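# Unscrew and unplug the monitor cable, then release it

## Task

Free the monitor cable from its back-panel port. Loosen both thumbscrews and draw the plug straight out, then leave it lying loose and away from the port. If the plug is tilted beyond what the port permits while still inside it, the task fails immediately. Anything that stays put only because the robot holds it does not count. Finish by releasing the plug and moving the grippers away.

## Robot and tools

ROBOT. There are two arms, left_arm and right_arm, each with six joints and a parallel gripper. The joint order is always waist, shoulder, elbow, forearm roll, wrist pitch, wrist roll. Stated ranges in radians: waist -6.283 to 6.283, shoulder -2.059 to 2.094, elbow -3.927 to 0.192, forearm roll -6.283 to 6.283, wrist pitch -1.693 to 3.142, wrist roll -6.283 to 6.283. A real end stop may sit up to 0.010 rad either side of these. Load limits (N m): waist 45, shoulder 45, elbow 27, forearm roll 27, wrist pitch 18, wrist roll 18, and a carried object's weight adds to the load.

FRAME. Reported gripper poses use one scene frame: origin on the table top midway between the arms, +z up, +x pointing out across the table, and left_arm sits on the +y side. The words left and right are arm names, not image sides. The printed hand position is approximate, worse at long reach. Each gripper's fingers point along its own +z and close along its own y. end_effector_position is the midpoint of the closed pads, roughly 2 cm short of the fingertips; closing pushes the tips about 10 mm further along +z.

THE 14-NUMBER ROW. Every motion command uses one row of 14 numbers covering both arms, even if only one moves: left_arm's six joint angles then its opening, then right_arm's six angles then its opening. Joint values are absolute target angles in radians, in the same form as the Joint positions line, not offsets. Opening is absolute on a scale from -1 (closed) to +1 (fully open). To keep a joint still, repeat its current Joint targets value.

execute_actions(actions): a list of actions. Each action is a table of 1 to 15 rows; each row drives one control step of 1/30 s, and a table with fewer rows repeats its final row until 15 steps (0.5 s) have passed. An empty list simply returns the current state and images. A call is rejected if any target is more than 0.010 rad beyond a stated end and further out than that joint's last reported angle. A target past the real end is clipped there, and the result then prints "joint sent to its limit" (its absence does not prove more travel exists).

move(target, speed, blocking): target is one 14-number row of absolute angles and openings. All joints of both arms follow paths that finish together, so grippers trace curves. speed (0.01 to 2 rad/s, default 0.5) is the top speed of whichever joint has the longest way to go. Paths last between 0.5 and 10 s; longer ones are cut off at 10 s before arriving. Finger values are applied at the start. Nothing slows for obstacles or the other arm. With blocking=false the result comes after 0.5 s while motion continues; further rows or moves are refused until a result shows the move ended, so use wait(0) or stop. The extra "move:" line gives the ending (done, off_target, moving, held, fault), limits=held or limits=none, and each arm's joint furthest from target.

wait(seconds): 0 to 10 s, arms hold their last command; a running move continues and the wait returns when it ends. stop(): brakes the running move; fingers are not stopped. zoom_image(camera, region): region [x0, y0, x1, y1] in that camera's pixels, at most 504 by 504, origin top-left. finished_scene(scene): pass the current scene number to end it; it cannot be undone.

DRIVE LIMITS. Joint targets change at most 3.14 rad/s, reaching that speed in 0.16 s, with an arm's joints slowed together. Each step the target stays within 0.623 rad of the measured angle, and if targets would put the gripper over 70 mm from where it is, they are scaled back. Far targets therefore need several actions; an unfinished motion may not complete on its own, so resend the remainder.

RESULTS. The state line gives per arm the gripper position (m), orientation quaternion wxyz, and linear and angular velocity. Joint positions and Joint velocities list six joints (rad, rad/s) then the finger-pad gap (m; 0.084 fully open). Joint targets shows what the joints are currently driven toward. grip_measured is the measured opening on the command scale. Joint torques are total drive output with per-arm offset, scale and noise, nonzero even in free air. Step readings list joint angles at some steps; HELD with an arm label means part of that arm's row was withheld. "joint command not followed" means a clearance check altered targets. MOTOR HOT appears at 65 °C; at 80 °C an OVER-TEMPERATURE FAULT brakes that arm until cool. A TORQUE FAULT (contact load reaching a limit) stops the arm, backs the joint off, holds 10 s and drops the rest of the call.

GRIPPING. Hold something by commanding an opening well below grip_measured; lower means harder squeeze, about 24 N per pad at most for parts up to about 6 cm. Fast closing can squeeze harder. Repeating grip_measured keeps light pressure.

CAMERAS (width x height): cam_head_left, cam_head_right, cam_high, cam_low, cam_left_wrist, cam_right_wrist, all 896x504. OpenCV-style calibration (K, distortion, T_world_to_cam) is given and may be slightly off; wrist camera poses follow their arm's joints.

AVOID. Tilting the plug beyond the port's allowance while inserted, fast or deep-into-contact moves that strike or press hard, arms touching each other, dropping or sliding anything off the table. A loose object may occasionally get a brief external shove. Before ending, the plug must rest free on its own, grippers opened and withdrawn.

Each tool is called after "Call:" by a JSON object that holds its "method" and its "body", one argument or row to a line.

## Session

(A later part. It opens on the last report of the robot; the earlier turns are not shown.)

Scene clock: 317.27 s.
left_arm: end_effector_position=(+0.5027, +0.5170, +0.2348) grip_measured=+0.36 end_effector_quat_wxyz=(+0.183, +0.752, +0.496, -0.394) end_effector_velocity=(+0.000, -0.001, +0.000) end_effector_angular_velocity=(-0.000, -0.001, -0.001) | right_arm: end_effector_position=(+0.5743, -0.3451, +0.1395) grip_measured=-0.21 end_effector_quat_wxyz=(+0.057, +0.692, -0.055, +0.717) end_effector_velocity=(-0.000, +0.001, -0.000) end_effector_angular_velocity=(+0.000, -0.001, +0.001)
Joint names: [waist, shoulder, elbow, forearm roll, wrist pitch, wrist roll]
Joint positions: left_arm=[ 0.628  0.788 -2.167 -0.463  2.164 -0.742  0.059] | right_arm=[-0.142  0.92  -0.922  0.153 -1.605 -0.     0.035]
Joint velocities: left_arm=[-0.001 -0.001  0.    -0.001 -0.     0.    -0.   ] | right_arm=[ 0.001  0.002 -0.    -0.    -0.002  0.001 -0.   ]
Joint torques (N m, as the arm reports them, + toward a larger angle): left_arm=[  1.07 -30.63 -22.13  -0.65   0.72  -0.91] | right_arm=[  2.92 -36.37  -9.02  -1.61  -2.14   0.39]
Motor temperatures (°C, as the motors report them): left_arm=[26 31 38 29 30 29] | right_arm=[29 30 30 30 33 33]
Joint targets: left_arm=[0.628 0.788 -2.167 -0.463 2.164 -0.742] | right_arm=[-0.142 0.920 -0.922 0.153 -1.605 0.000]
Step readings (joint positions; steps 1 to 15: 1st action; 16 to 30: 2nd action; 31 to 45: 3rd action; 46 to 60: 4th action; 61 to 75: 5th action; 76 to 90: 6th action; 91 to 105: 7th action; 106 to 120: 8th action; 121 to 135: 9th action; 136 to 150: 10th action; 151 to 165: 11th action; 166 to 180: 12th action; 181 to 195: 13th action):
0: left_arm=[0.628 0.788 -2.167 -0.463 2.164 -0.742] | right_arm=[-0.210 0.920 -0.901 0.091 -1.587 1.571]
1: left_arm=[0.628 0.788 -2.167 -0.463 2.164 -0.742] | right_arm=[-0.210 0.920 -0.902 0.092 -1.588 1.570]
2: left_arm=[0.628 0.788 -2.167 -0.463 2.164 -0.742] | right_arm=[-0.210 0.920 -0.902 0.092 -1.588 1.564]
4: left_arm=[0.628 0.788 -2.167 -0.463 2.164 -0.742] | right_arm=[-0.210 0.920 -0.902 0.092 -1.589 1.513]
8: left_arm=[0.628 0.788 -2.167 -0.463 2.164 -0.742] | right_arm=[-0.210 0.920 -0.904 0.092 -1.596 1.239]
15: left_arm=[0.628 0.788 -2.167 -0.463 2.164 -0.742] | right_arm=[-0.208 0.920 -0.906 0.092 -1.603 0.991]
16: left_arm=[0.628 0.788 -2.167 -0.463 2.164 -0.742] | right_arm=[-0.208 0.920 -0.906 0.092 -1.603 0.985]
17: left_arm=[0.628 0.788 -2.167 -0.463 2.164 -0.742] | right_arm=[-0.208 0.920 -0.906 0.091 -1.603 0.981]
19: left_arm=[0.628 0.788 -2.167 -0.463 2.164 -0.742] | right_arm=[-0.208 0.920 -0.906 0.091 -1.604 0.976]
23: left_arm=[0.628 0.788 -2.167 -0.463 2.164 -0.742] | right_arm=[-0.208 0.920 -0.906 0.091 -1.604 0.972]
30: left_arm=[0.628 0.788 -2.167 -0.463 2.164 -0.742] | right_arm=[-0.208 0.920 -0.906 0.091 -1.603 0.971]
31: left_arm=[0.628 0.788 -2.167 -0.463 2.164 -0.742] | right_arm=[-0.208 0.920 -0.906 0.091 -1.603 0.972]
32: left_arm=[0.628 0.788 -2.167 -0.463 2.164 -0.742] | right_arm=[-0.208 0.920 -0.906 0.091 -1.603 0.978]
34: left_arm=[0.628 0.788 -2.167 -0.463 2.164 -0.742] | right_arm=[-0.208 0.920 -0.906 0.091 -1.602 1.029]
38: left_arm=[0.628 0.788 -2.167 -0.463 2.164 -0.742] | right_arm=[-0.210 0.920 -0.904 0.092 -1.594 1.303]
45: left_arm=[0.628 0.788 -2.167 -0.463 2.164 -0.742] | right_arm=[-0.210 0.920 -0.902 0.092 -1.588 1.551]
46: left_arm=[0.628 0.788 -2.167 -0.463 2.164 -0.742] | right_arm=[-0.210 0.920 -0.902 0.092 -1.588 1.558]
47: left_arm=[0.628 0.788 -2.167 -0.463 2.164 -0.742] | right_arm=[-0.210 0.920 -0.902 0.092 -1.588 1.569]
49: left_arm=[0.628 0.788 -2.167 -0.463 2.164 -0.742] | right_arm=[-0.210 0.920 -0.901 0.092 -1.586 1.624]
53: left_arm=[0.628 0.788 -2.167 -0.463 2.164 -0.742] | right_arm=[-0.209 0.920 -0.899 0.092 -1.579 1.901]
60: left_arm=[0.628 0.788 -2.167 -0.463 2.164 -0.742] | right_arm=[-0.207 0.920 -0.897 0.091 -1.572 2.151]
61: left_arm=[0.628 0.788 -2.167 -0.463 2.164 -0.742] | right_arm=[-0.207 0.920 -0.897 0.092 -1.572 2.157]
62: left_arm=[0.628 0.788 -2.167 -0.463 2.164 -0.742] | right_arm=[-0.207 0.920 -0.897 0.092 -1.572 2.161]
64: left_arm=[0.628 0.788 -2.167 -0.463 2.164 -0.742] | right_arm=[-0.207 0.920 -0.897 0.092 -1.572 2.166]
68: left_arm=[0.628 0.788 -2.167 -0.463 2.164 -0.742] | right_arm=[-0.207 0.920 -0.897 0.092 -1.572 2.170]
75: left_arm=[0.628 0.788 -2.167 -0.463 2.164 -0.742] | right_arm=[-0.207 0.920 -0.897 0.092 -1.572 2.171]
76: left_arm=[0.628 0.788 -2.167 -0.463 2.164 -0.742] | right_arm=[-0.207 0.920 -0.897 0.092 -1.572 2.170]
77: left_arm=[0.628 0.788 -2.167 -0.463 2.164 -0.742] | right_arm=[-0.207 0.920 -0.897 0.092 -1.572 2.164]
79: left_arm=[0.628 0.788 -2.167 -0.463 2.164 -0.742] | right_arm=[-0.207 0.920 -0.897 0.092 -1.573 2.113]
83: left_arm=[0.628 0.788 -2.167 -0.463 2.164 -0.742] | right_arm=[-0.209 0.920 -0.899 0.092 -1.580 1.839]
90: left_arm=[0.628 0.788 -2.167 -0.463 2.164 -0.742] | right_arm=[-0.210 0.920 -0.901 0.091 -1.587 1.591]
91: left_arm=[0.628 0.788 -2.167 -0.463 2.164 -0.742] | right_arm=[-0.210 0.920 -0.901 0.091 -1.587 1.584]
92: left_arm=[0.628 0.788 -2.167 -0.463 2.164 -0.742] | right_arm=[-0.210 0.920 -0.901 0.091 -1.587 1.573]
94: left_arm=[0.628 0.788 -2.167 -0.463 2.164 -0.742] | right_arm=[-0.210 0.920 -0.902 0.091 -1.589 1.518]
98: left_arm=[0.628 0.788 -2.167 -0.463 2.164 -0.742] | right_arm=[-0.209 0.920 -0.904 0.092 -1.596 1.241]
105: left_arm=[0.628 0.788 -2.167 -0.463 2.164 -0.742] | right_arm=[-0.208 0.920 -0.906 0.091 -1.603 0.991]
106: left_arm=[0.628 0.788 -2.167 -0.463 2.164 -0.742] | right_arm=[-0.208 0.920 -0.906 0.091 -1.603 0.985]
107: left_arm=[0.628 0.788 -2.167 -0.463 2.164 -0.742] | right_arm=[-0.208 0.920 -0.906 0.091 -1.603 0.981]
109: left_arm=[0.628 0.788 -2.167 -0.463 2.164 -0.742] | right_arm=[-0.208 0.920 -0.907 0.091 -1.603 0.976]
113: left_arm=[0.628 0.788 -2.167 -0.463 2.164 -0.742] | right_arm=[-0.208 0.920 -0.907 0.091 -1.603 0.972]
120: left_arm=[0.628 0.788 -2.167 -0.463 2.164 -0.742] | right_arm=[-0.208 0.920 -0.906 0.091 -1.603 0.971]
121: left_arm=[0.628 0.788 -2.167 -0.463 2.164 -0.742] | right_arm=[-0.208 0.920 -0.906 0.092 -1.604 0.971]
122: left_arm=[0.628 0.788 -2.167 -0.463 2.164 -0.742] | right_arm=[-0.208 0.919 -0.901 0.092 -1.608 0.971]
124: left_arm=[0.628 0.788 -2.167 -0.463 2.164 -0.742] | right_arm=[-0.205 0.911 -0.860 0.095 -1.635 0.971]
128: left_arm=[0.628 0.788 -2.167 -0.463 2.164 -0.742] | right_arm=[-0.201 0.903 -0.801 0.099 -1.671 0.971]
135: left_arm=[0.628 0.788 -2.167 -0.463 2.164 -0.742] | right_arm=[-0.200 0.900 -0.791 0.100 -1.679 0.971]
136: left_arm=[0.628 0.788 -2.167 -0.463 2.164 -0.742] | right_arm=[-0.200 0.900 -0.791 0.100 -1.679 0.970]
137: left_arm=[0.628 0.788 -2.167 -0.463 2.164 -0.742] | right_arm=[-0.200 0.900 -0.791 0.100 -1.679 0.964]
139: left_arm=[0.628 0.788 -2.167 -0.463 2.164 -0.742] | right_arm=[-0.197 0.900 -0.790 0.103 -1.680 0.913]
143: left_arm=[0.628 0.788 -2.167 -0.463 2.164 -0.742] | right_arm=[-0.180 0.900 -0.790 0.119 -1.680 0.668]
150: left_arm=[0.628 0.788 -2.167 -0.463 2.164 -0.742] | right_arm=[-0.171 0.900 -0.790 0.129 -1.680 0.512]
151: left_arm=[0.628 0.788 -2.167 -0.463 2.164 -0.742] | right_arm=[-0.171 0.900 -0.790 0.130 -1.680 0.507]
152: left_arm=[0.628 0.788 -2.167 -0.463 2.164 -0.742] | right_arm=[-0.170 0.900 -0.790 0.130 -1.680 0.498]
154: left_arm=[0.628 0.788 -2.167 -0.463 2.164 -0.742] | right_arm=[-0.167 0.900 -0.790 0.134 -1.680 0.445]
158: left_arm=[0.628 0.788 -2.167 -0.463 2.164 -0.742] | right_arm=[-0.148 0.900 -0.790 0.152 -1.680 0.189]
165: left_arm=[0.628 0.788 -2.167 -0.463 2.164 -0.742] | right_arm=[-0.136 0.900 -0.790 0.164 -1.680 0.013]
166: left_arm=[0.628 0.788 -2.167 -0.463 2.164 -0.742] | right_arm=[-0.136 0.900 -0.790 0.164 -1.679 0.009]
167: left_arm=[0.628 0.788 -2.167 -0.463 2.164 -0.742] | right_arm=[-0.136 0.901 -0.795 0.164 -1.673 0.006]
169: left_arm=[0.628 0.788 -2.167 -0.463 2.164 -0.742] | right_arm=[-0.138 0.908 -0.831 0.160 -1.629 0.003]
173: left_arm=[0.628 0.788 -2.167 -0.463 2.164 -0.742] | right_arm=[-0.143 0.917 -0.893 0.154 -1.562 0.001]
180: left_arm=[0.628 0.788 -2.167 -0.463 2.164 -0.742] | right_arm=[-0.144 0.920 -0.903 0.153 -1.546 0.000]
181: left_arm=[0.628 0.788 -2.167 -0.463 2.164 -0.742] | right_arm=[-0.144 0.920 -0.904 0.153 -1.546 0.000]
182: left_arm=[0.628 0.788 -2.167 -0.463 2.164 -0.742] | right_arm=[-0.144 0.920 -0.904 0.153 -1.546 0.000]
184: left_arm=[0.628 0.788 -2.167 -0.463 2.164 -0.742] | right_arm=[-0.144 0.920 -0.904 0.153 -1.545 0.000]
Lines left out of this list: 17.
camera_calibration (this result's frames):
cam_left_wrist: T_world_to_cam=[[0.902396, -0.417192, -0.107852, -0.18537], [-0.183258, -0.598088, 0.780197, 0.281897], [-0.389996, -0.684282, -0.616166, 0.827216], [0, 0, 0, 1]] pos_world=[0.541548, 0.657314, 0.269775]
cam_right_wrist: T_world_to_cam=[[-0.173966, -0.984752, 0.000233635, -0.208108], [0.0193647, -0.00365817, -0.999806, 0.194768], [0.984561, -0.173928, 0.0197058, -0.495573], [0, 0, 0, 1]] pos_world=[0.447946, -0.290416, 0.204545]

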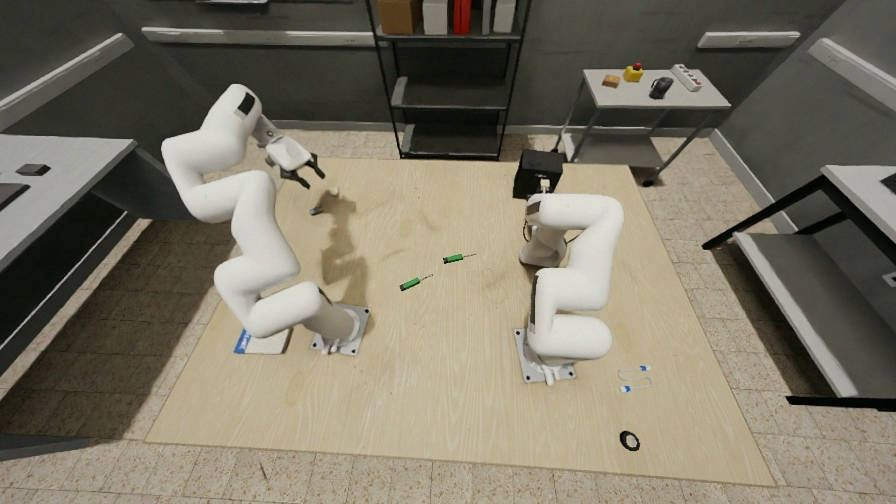

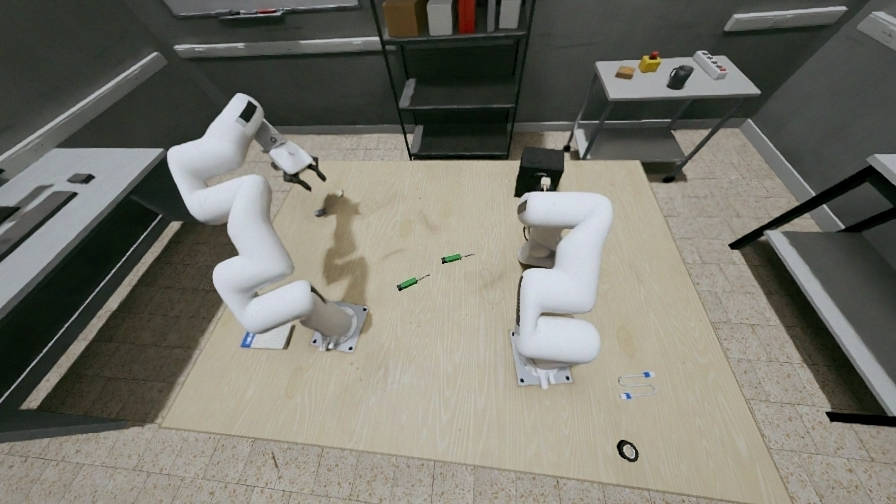

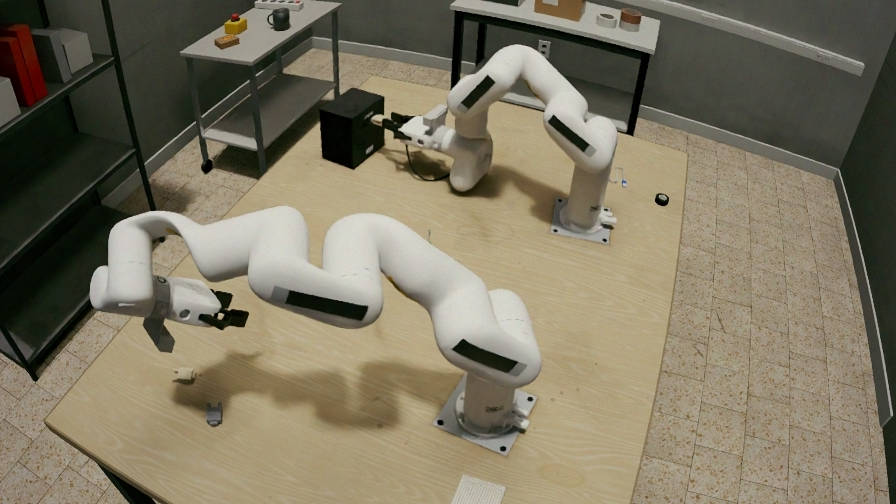

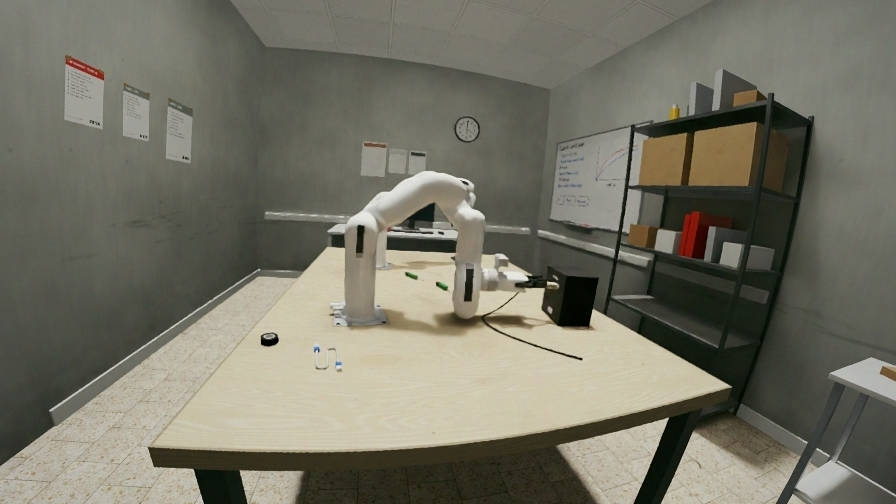

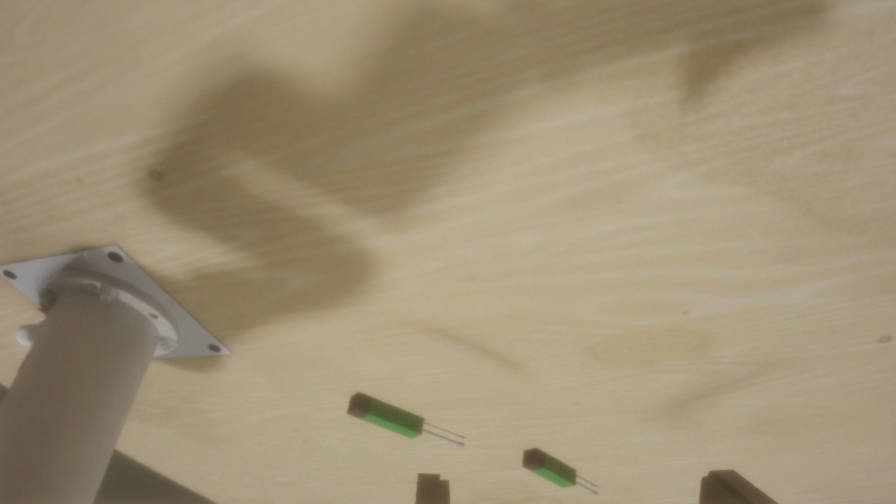

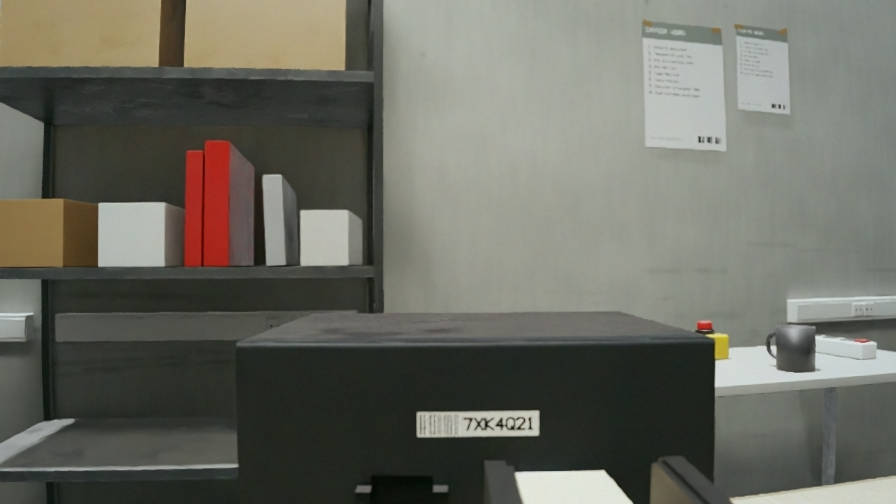

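Loop 2.5 times.

Call:
{"method": "execute_actions", "body": {
  "actions": [
    [[0.628,0.788,-2.167,-0.463,2.164,-0.742,0.37,-0.151,0.92,-0.922,0.153,-1.605,0,-0.2]],
    [[0.628,0.788,-2.167,-0.463,2.164,-0.742,0.37,-0.150,0.92,-0.9135,0.153,-1.575,0,-0.2]],
    [[0.628,0.788,-2.167,-0.463,2.164,-0.742,0.37,-0.149,0.92,-0.905,0.153,-1.545,0,-0.2]],
    [[0.628,0.788,-2.167,-0.463,2.164,-0.742,0.37,-0.1395,0.92,-0.905,0.153,-1.545,0,-0.2]],
    [[0.628,0.788,-2.167,-0.463,2.164,-0.742,0.37,-0.1405,0.92,-0.9135,0.153,-1.575,0,-0.2]],
    [[0.628,0.788,-2.167,-0.463,2.164,-0.742,0.37,-0.1415,0.92,-0.922,0.153,-1.605,0,-0.2]],
    [[0.628,0.788,-2.167,-0.463,2.164,-0.742,0.37,-0.151,0.92,-0.922,0.153,-1.605,0,-0.2]],
    [[0.628,0.788,-2.167,-0.463,2.164,-0.742,0.37,-0.150,0.92,-0.9135,0.153,-1.575,0,-0.2]],
    [[0.628,0.788,-2.167,-0.463,2.164,-0.742,0.37,-0.149,0.92,-0.905,0.153,-1.545,0,-0.2]],
    [[0.628,0.788,-2.167,-0.463,2.164,-0.742,0.37,-0.1395,0.92,-0.905,0.153,-1.545,0,-0.2]],
    [[0.628,0.788,-2.167,-0.463,2.164,-0.742,0.37,-0.1405,0.92,-0.9135,0.153,-1.575,0,-0.2]],
    [[0.628,0.788,-2.167,-0.463,2.164,-0.742,0.37,-0.1415,0.92,-0.922,0.153,-1.605,0,-0.2]],
    [[0.628,0.788,-2.167,-0.463,2.164,-0.742,0.37,-0.151,0.92,-0.922,0.153,-1.605,0,-0.2]],
    [[0.628,0.788,-2.167,-0.463,2.164,-0.742,0.37,-0.150,0.92,-0.9135,0.153,-1.575,0,-0.2]],
    [[0.628,0.788,-2.167,-0.463,2.164,-0.742,0.37,-0.149,0.92,-0.905,0.153,-1.545,0,-0.2]]
  ]
}}

Scene clock: 345.67 s.
left_arm: end_effector_position=(+0.5027, +0.5170, +0.2348) grip_measured=+0.36 end_effector_quat_wxyz=(+0.183, +0.752, +0.496, -0.394) end_effector_velocity=(+0.000, +0.000, +0.000) end_effector_angular_velocity=(+0.001, -0.001, +0.000) | right_arm: end_effector_position=(+0.5739, -0.3498, +0.1190) grip_measured=-0.21 end_effector_quat_wxyz=(+0.058, +0.719, -0.059, +0.690) end_effector_velocity=(+0.000, -0.000, -0.001) end_effector_angular_velocity=(-0.000, +0.003, -0.001)
Joint names: [waist, shoulder, elbow, forearm roll, wrist pitch, wrist roll]
Joint positions: left_arm=[ 0.628  0.788 -2.167 -0.463  2.164 -0.742  0.059] | right_arm=[-0.149  0.92  -0.905  0.153 -1.545 -0.     0.035]
Joint velocities: left_arm=[ 0.     0.    -0.001  0.     0.     0.    -0.   ] | right_arm=[-0.001 -0.     0.     0.     0.002 -0.001  0.   ]
Joint torques (N m, as the arm reports them, + toward a larger angle): left_arm=[  0.65 -31.12 -22.37  -0.68   0.52  -0.77] | right_arm=[ -5.54 -29.16  -5.24   0.86  -0.23   0.47]
Motor temperatures (°C, as the motors report them): left_arm=[26 31 38 29 30 29] | right_arm=[29 30 30 30 33 33]
Joint targets: left_arm=[0.628 0.788 -2.167 -0.463 2.164 -0.742] | right_arm=[-0.149 0.920 -0.905 0.153 -1.545 0.000]
Step readings (joint positions; steps 1 to 15: 1st action; 16 to 30: 2nd action; 31 to 45: 3rd action; 46 to 60: 4th action; 61 to 75: 5th action; 76 to 90: 6th action; 91 to 105: 7th action; 106 to 120: 8th action; 121 to 135: 9th action; 136 to 150: 10th action; 151 to 165: 11th action; 166 to 180: 12th action; 181 to 195: 13th action):
0: left_arm=[0.628 0.788 -2.167 -0.463 2.164 -0.742] | right_arm=[-0.142 0.920 -0.922 0.153 -1.605 0.000]
1: left_arm=[0.628 0.788 -2.167 -0.463 2.164 -0.742] | right_arm=[-0.142 0.920 -0.922 0.153 -1.605 -0.000]
2: left_arm=[0.628 0.788 -2.167 -0.463 2.164 -0.742] | right_arm=[-0.144 0.920 -0.922 0.152 -1.606 -0.000]
4: left_arm=[0.628 0.788 -2.167 -0.463 2.164 -0.742] | right_arm=[-0.146 0.919 -0.923 0.151 -1.607 -0.000]
8: left_arm=[0.628 0.788 -2.167 -0.463 2.164 -0.742] | right_arm=[-0.149 0.919 -0.923 0.152 -1.607 -0.000]
15: left_arm=[0.628 0.788 -2.167 -0.463 2.164 -0.742] | right_arm=[-0.150 0.919 -0.923 0.152 -1.606 0.000]
16: left_arm=[0.628 0.788 -2.167 -0.463 2.164 -0.742] | right_arm=[-0.150 0.919 -0.923 0.152 -1.605 0.000]
17: left_arm=[0.628 0.788 -2.167 -0.463 2.164 -0.742] | right_arm=[-0.150 0.919 -0.921 0.152 -1.600 0.000]
19: left_arm=[0.628 0.788 -2.167 -0.463 2.164 -0.742] | right_arm=[-0.149 0.919 -0.917 0.152 -1.586 0.000]
23: left_arm=[0.628 0.788 -2.167 -0.463 2.164 -0.742] | right_arm=[-0.149 0.920 -0.914 0.153 -1.578 -0.000]
30: left_arm=[0.628 0.788 -2.167 -0.463 2.164 -0.742] | right_arm=[-0.150 0.920 -0.914 0.153 -1.575 0.000]
31: left_arm=[0.628 0.788 -2.167 -0.463 2.164 -0.742] | right_arm=[-0.150 0.920 -0.914 0.153 -1.575 0.000]
32: left_arm=[0.628 0.788 -2.167 -0.463 2.164 -0.742] | right_arm=[-0.150 0.920 -0.912 0.153 -1.569 0.000]
34: left_arm=[0.628 0.788 -2.167 -0.463 2.164 -0.742] | right_arm=[-0.149 0.920 -0.908 0.153 -1.556 -0.000]
38: left_arm=[0.628 0.788 -2.167 -0.463 2.164 -0.742] | right_arm=[-0.149 0.920 -0.905 0.153 -1.547 -0.000]
45: left_arm=[0.628 0.788 -2.167 -0.463 2.164 -0.742] | right_arm=[-0.149 0.920 -0.905 0.153 -1.545 -0.000]
46: left_arm=[0.628 0.788 -2.167 -0.463 2.164 -0.742] | right_arm=[-0.149 0.920 -0.905 0.153 -1.545 -0.000]
47: left_arm=[0.628 0.788 -2.167 -0.463 2.164 -0.742] | right_arm=[-0.147 0.920 -0.905 0.153 -1.545 -0.000]
49: left_arm=[0.628 0.788 -2.167 -0.463 2.164 -0.742] | right_arm=[-0.144 0.921 -0.904 0.154 -1.544 -0.000]
53: left_arm=[0.628 0.788 -2.167 -0.463 2.164 -0.742] | right_arm=[-0.142 0.921 -0.904 0.154 -1.544 0.000]
60: left_arm=[0.628 0.788 -2.167 -0.463 2.164 -0.742] | right_arm=[-0.141 0.920 -0.904 0.154 -1.545 0.000]
61: left_arm=[0.628 0.788 -2.167 -0.463 2.164 -0.742] | right_arm=[-0.141 0.920 -0.904 0.154 -1.545 0.000]
62: left_arm=[0.628 0.788 -2.167 -0.463 2.164 -0.742] | right_arm=[-0.141 0.921 -0.906 0.154 -1.551 0.000]
64: left_arm=[0.628 0.788 -2.167 -0.463 2.164 -0.742] | right_arm=[-0.141 0.921 -0.909 0.154 -1.563 0.000]
68: left_arm=[0.628 0.788 -2.167 -0.463 2.164 -0.742] | right_arm=[-0.141 0.921 -0.912 0.153 -1.572 0.000]
75: left_arm=[0.628 0.788 -2.167 -0.463 2.164 -0.742] | right_arm=[-0.141 0.920 -0.913 0.153 -1.574 0.000]
76: left_arm=[0.628 0.788 -2.167 -0.463 2.164 -0.742] | right_arm=[-0.141 0.920 -0.913 0.153 -1.575 0.000]
77: left_arm=[0.628 0.788 -2.167 -0.463 2.164 -0.742] | right_arm=[-0.141 0.921 -0.915 0.153 -1.581 0.000]
79: left_arm=[0.628 0.788 -2.167 -0.463 2.164 -0.742] | right_arm=[-0.142 0.920 -0.919 0.153 -1.594 -0.000]
83: left_arm=[0.628 0.788 -2.167 -0.463 2.164 -0.742] | right_arm=[-0.142 0.920 -0.921 0.153 -1.603 -0.000]
90: left_arm=[0.628 0.788 -2.167 -0.463 2.164 -0.742] | right_arm=[-0.142 0.920 -0.922 0.153 -1.605 -0.000]
91: left_arm=[0.628 0.788 -2.167 -0.463 2.164 -0.742] | right_arm=[-0.142 0.920 -0.922 0.153 -1.605 -0.000]
92: left_arm=[0.628 0.788 -2.167 -0.463 2.164 -0.742] | right_arm=[-0.143 0.920 -0.922 0.152 -1.605 -0.000]
94: left_arm=[0.628 0.788 -2.167 -0.463 2.164 -0.742] | right_arm=[-0.146 0.918 -0.924 0.151 -1.607 -0.000]
98: left_arm=[0.628 0.788 -2.167 -0.463 2.164 -0.742] | right_arm=[-0.148 0.919 -0.924 0.152 -1.607 -0.000]
105: left_arm=[0.628 0.788 -2.167 -0.463 2.164 -0.742] | right_arm=[-0.150 0.919 -0.923 0.152 -1.606 0.000]
106: left_arm=[0.628 0.788 -2.167 -0.463 2.164 -0.742] | right_arm=[-0.150 0.919 -0.923 0.152 -1.605 0.000]
107: left_arm=[0.628 0.788 -2.167 -0.463 2.164 -0.742] | right_arm=[-0.150 0.919 -0.921 0.152 -1.600 0.000]
109: left_arm=[0.628 0.788 -2.167 -0.463 2.164 -0.742] | right_arm=[-0.149 0.919 -0.917 0.152 -1.586 0.000]
113: left_arm=[0.628 0.788 -2.167 -0.463 2.164 -0.742] | right_arm=[-0.149 0.920 -0.914 0.153 -1.578 0.000]
120: left_arm=[0.628 0.788 -2.167 -0.463 2.164 -0.742] | right_arm=[-0.150 0.920 -0.914 0.153 -1.575 0.000]
121: left_arm=[0.628 0.788 -2.167 -0.463 2.164 -0.742] | right_arm=[-0.150 0.920 -0.914 0.153 -1.575 0.000]
122: left_arm=[0.628 0.788 -2.167 -0.463 2.164 -0.742] | right_arm=[-0.150 0.920 -0.912 0.153 -1.569 0.000]
124: left_arm=[0.628 0.788 -2.167 -0.463 2.164 -0.742] | right_arm=[-0.149 0.920 -0.908 0.153 -1.556 -0.000]
128: left_arm=[0.628 0.788 -2.167 -0.463 2.164 -0.742] | right_arm=[-0.149 0.920 -0.905 0.153 -1.547 -0.000]
135: left_arm=[0.628 0.788 -2.167 -0.463 2.164 -0.742] | right_arm=[-0.149 0.920 -0.905 0.153 -1.545 -0.000]
136: left_arm=[0.628 0.788 -2.167 -0.463 2.164 -0.742] | right_arm=[-0.149 0.920 -0.905 0.153 -1.545 -0.000]
137: left_arm=[0.628 0.788 -2.167 -0.463 2.164 -0.742] | right_arm=[-0.147 0.920 -0.905 0.153 -1.545 -0.000]
139: left_arm=[0.628 0.788 -2.167 -0.463 2.164 -0.742] | right_arm=[-0.144 0.921 -0.904 0.154 -1.544 -0.000]
143: left_arm=[0.628 0.788 -2.167 -0.463 2.164 -0.742] | right_arm=[-0.142 0.921 -0.904 0.154 -1.544 0.000]
150: left_arm=[0.628 0.788 -2.167 -0.463 2.164 -0.742] | right_arm=[-0.141 0.920 -0.904 0.154 -1.545 0.000]
151: left_arm=[0.628 0.788 -2.167 -0.463 2.164 -0.742] | right_arm=[-0.141 0.920 -0.904 0.154 -1.545 0.000]
152: left_arm=[0.628 0.788 -2.167 -0.463 2.164 -0.742] | right_arm=[-0.141 0.921 -0.906 0.154 -1.551 0.000]
154: left_arm=[0.628 0.788 -2.167 -0.463 2.164 -0.742] | right_arm=[-0.141 0.921 -0.909 0.154 -1.563 0.000]
158: left_arm=[0.628 0.788 -2.167 -0.463 2.164 -0.742] | right_arm=[-0.141 0.921 -0.912 0.153 -1.572 0.000]
165: left_arm=[0.628 0.788 -2.167 -0.463 2.164 -0.742] | right_arm=[-0.141 0.920 -0.913 0.153 -1.574 0.000]
166: left_arm=[0.628 0.788 -2.167 -0.463 2.164 -0.742] | right_arm=[-0.141 0.920 -0.913 0.153 -1.575 0.000]
167: left_arm=[0.628 0.788 -2.167 -0.463 2.164 -0.742] | right_arm=[-0.141 0.921 -0.915 0.153 -1.581 0.000]
169: left_arm=[0.628 0.788 -2.167 -0.463 2.164 -0.742] | right_arm=[-0.142 0.920 -0.919 0.153 -1.594 -0.000]
173: left_arm=[0.628 0.788 -2.167 -0.463 2.164 -0.742] | right_arm=[-0.142 0.920 -0.921 0.153 -1.603 -0.000]
180: left_arm=[0.628 0.788 -2.167 -0.463 2.164 -0.742] | right_arm=[-0.142 0.920 -0.922 0.153 -1.605 -0.000]
181: left_arm=[0.628 0.788 -2.167 -0.463 2.164 -0.742] | right_arm=[-0.142 0.920 -0.922 0.153 -1.605 -0.000]
182: left_arm=[0.628 0.788 -2.167 -0.463 2.164 -0.742] | right_arm=[-0.143 0.920 -0.922 0.152 -1.605 -0.000]
184: left_arm=[0.628 0.788 -2.167 -0.463 2.164 -0.742] | right_arm=[-0.146 0.918 -0.924 0.151 -1.607 -0.000]
Lines left out of this list: 12.
camera_calibration (this result's frames):
cam_left_wrist: T_world_to_cam=[[0.902396, -0.417191, -0.107852, -0.18537], [-0.183258, -0.598088, 0.780197, 0.281897], [-0.389996, -0.684282, -0.616166, 0.827216], [0, 0, 0, 1]] pos_world=[0.541548, 0.657314, 0.269775]
cam_right_wrist: T_world_to_cam=[[-0.180647, -0.98354, 0.0040657, -0.209026], [-0.0563117, 0.00621568, -0.998394, 0.221002], [0.981935, -0.180586, -0.0565076, -0.487328], [0, 0, 0, 1]] pos_world=[0.453209, -0.294963, 0.193959]

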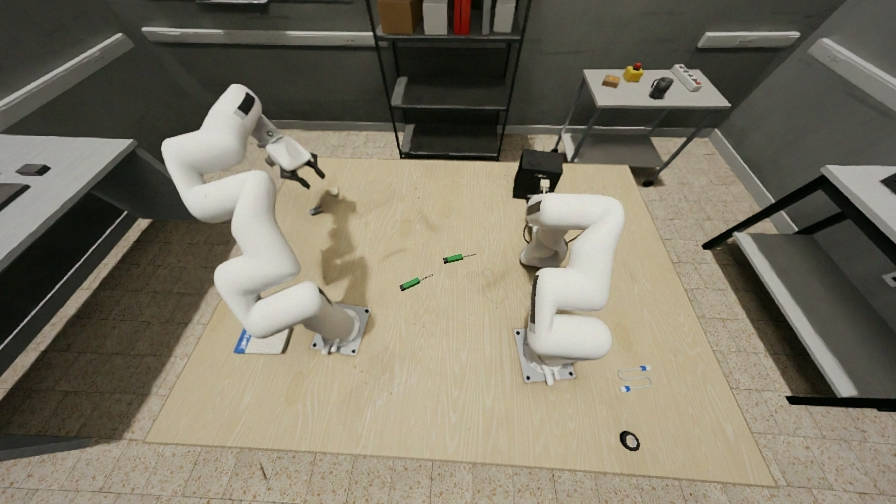

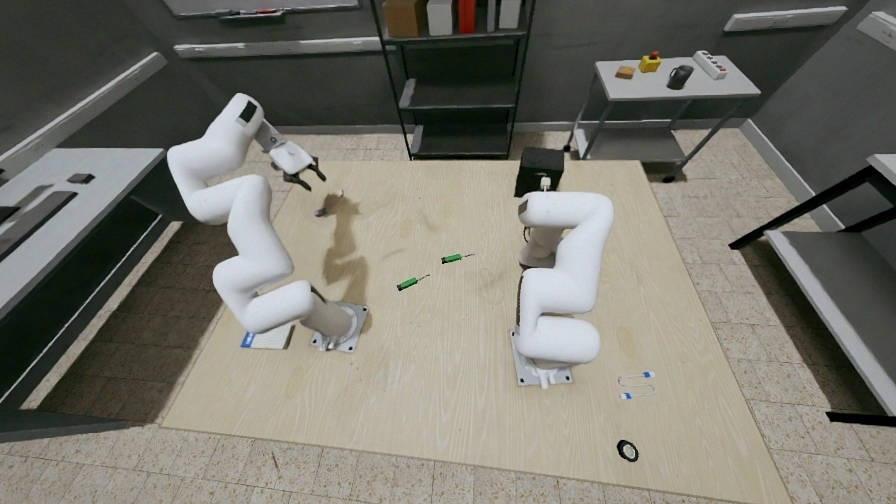

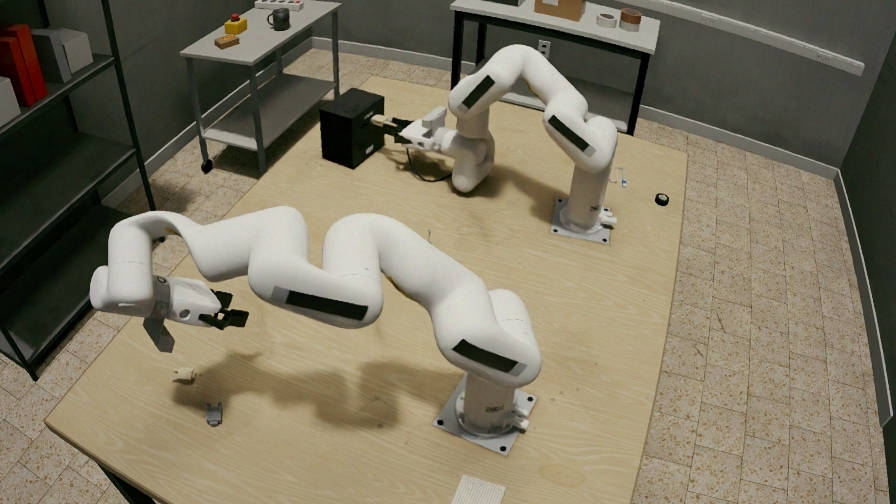

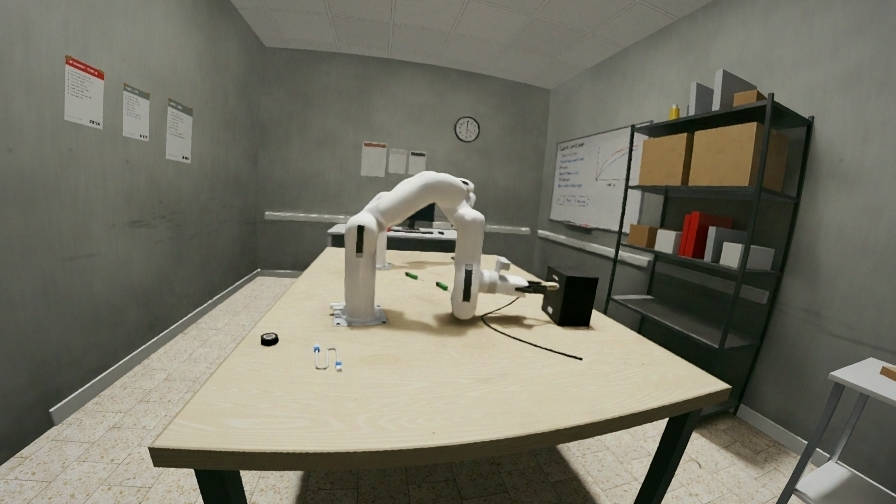

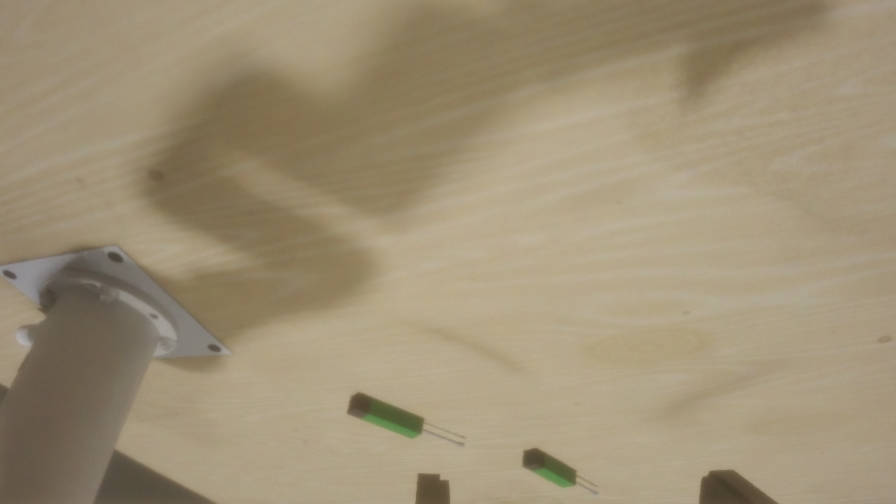

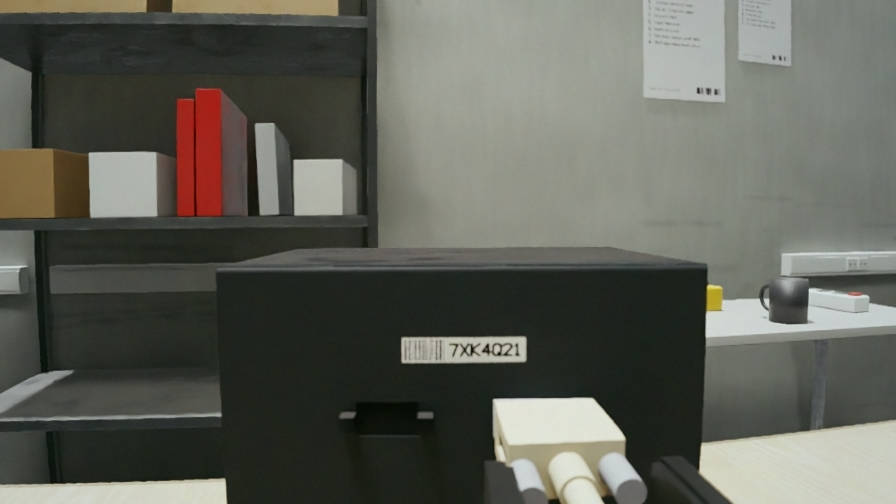

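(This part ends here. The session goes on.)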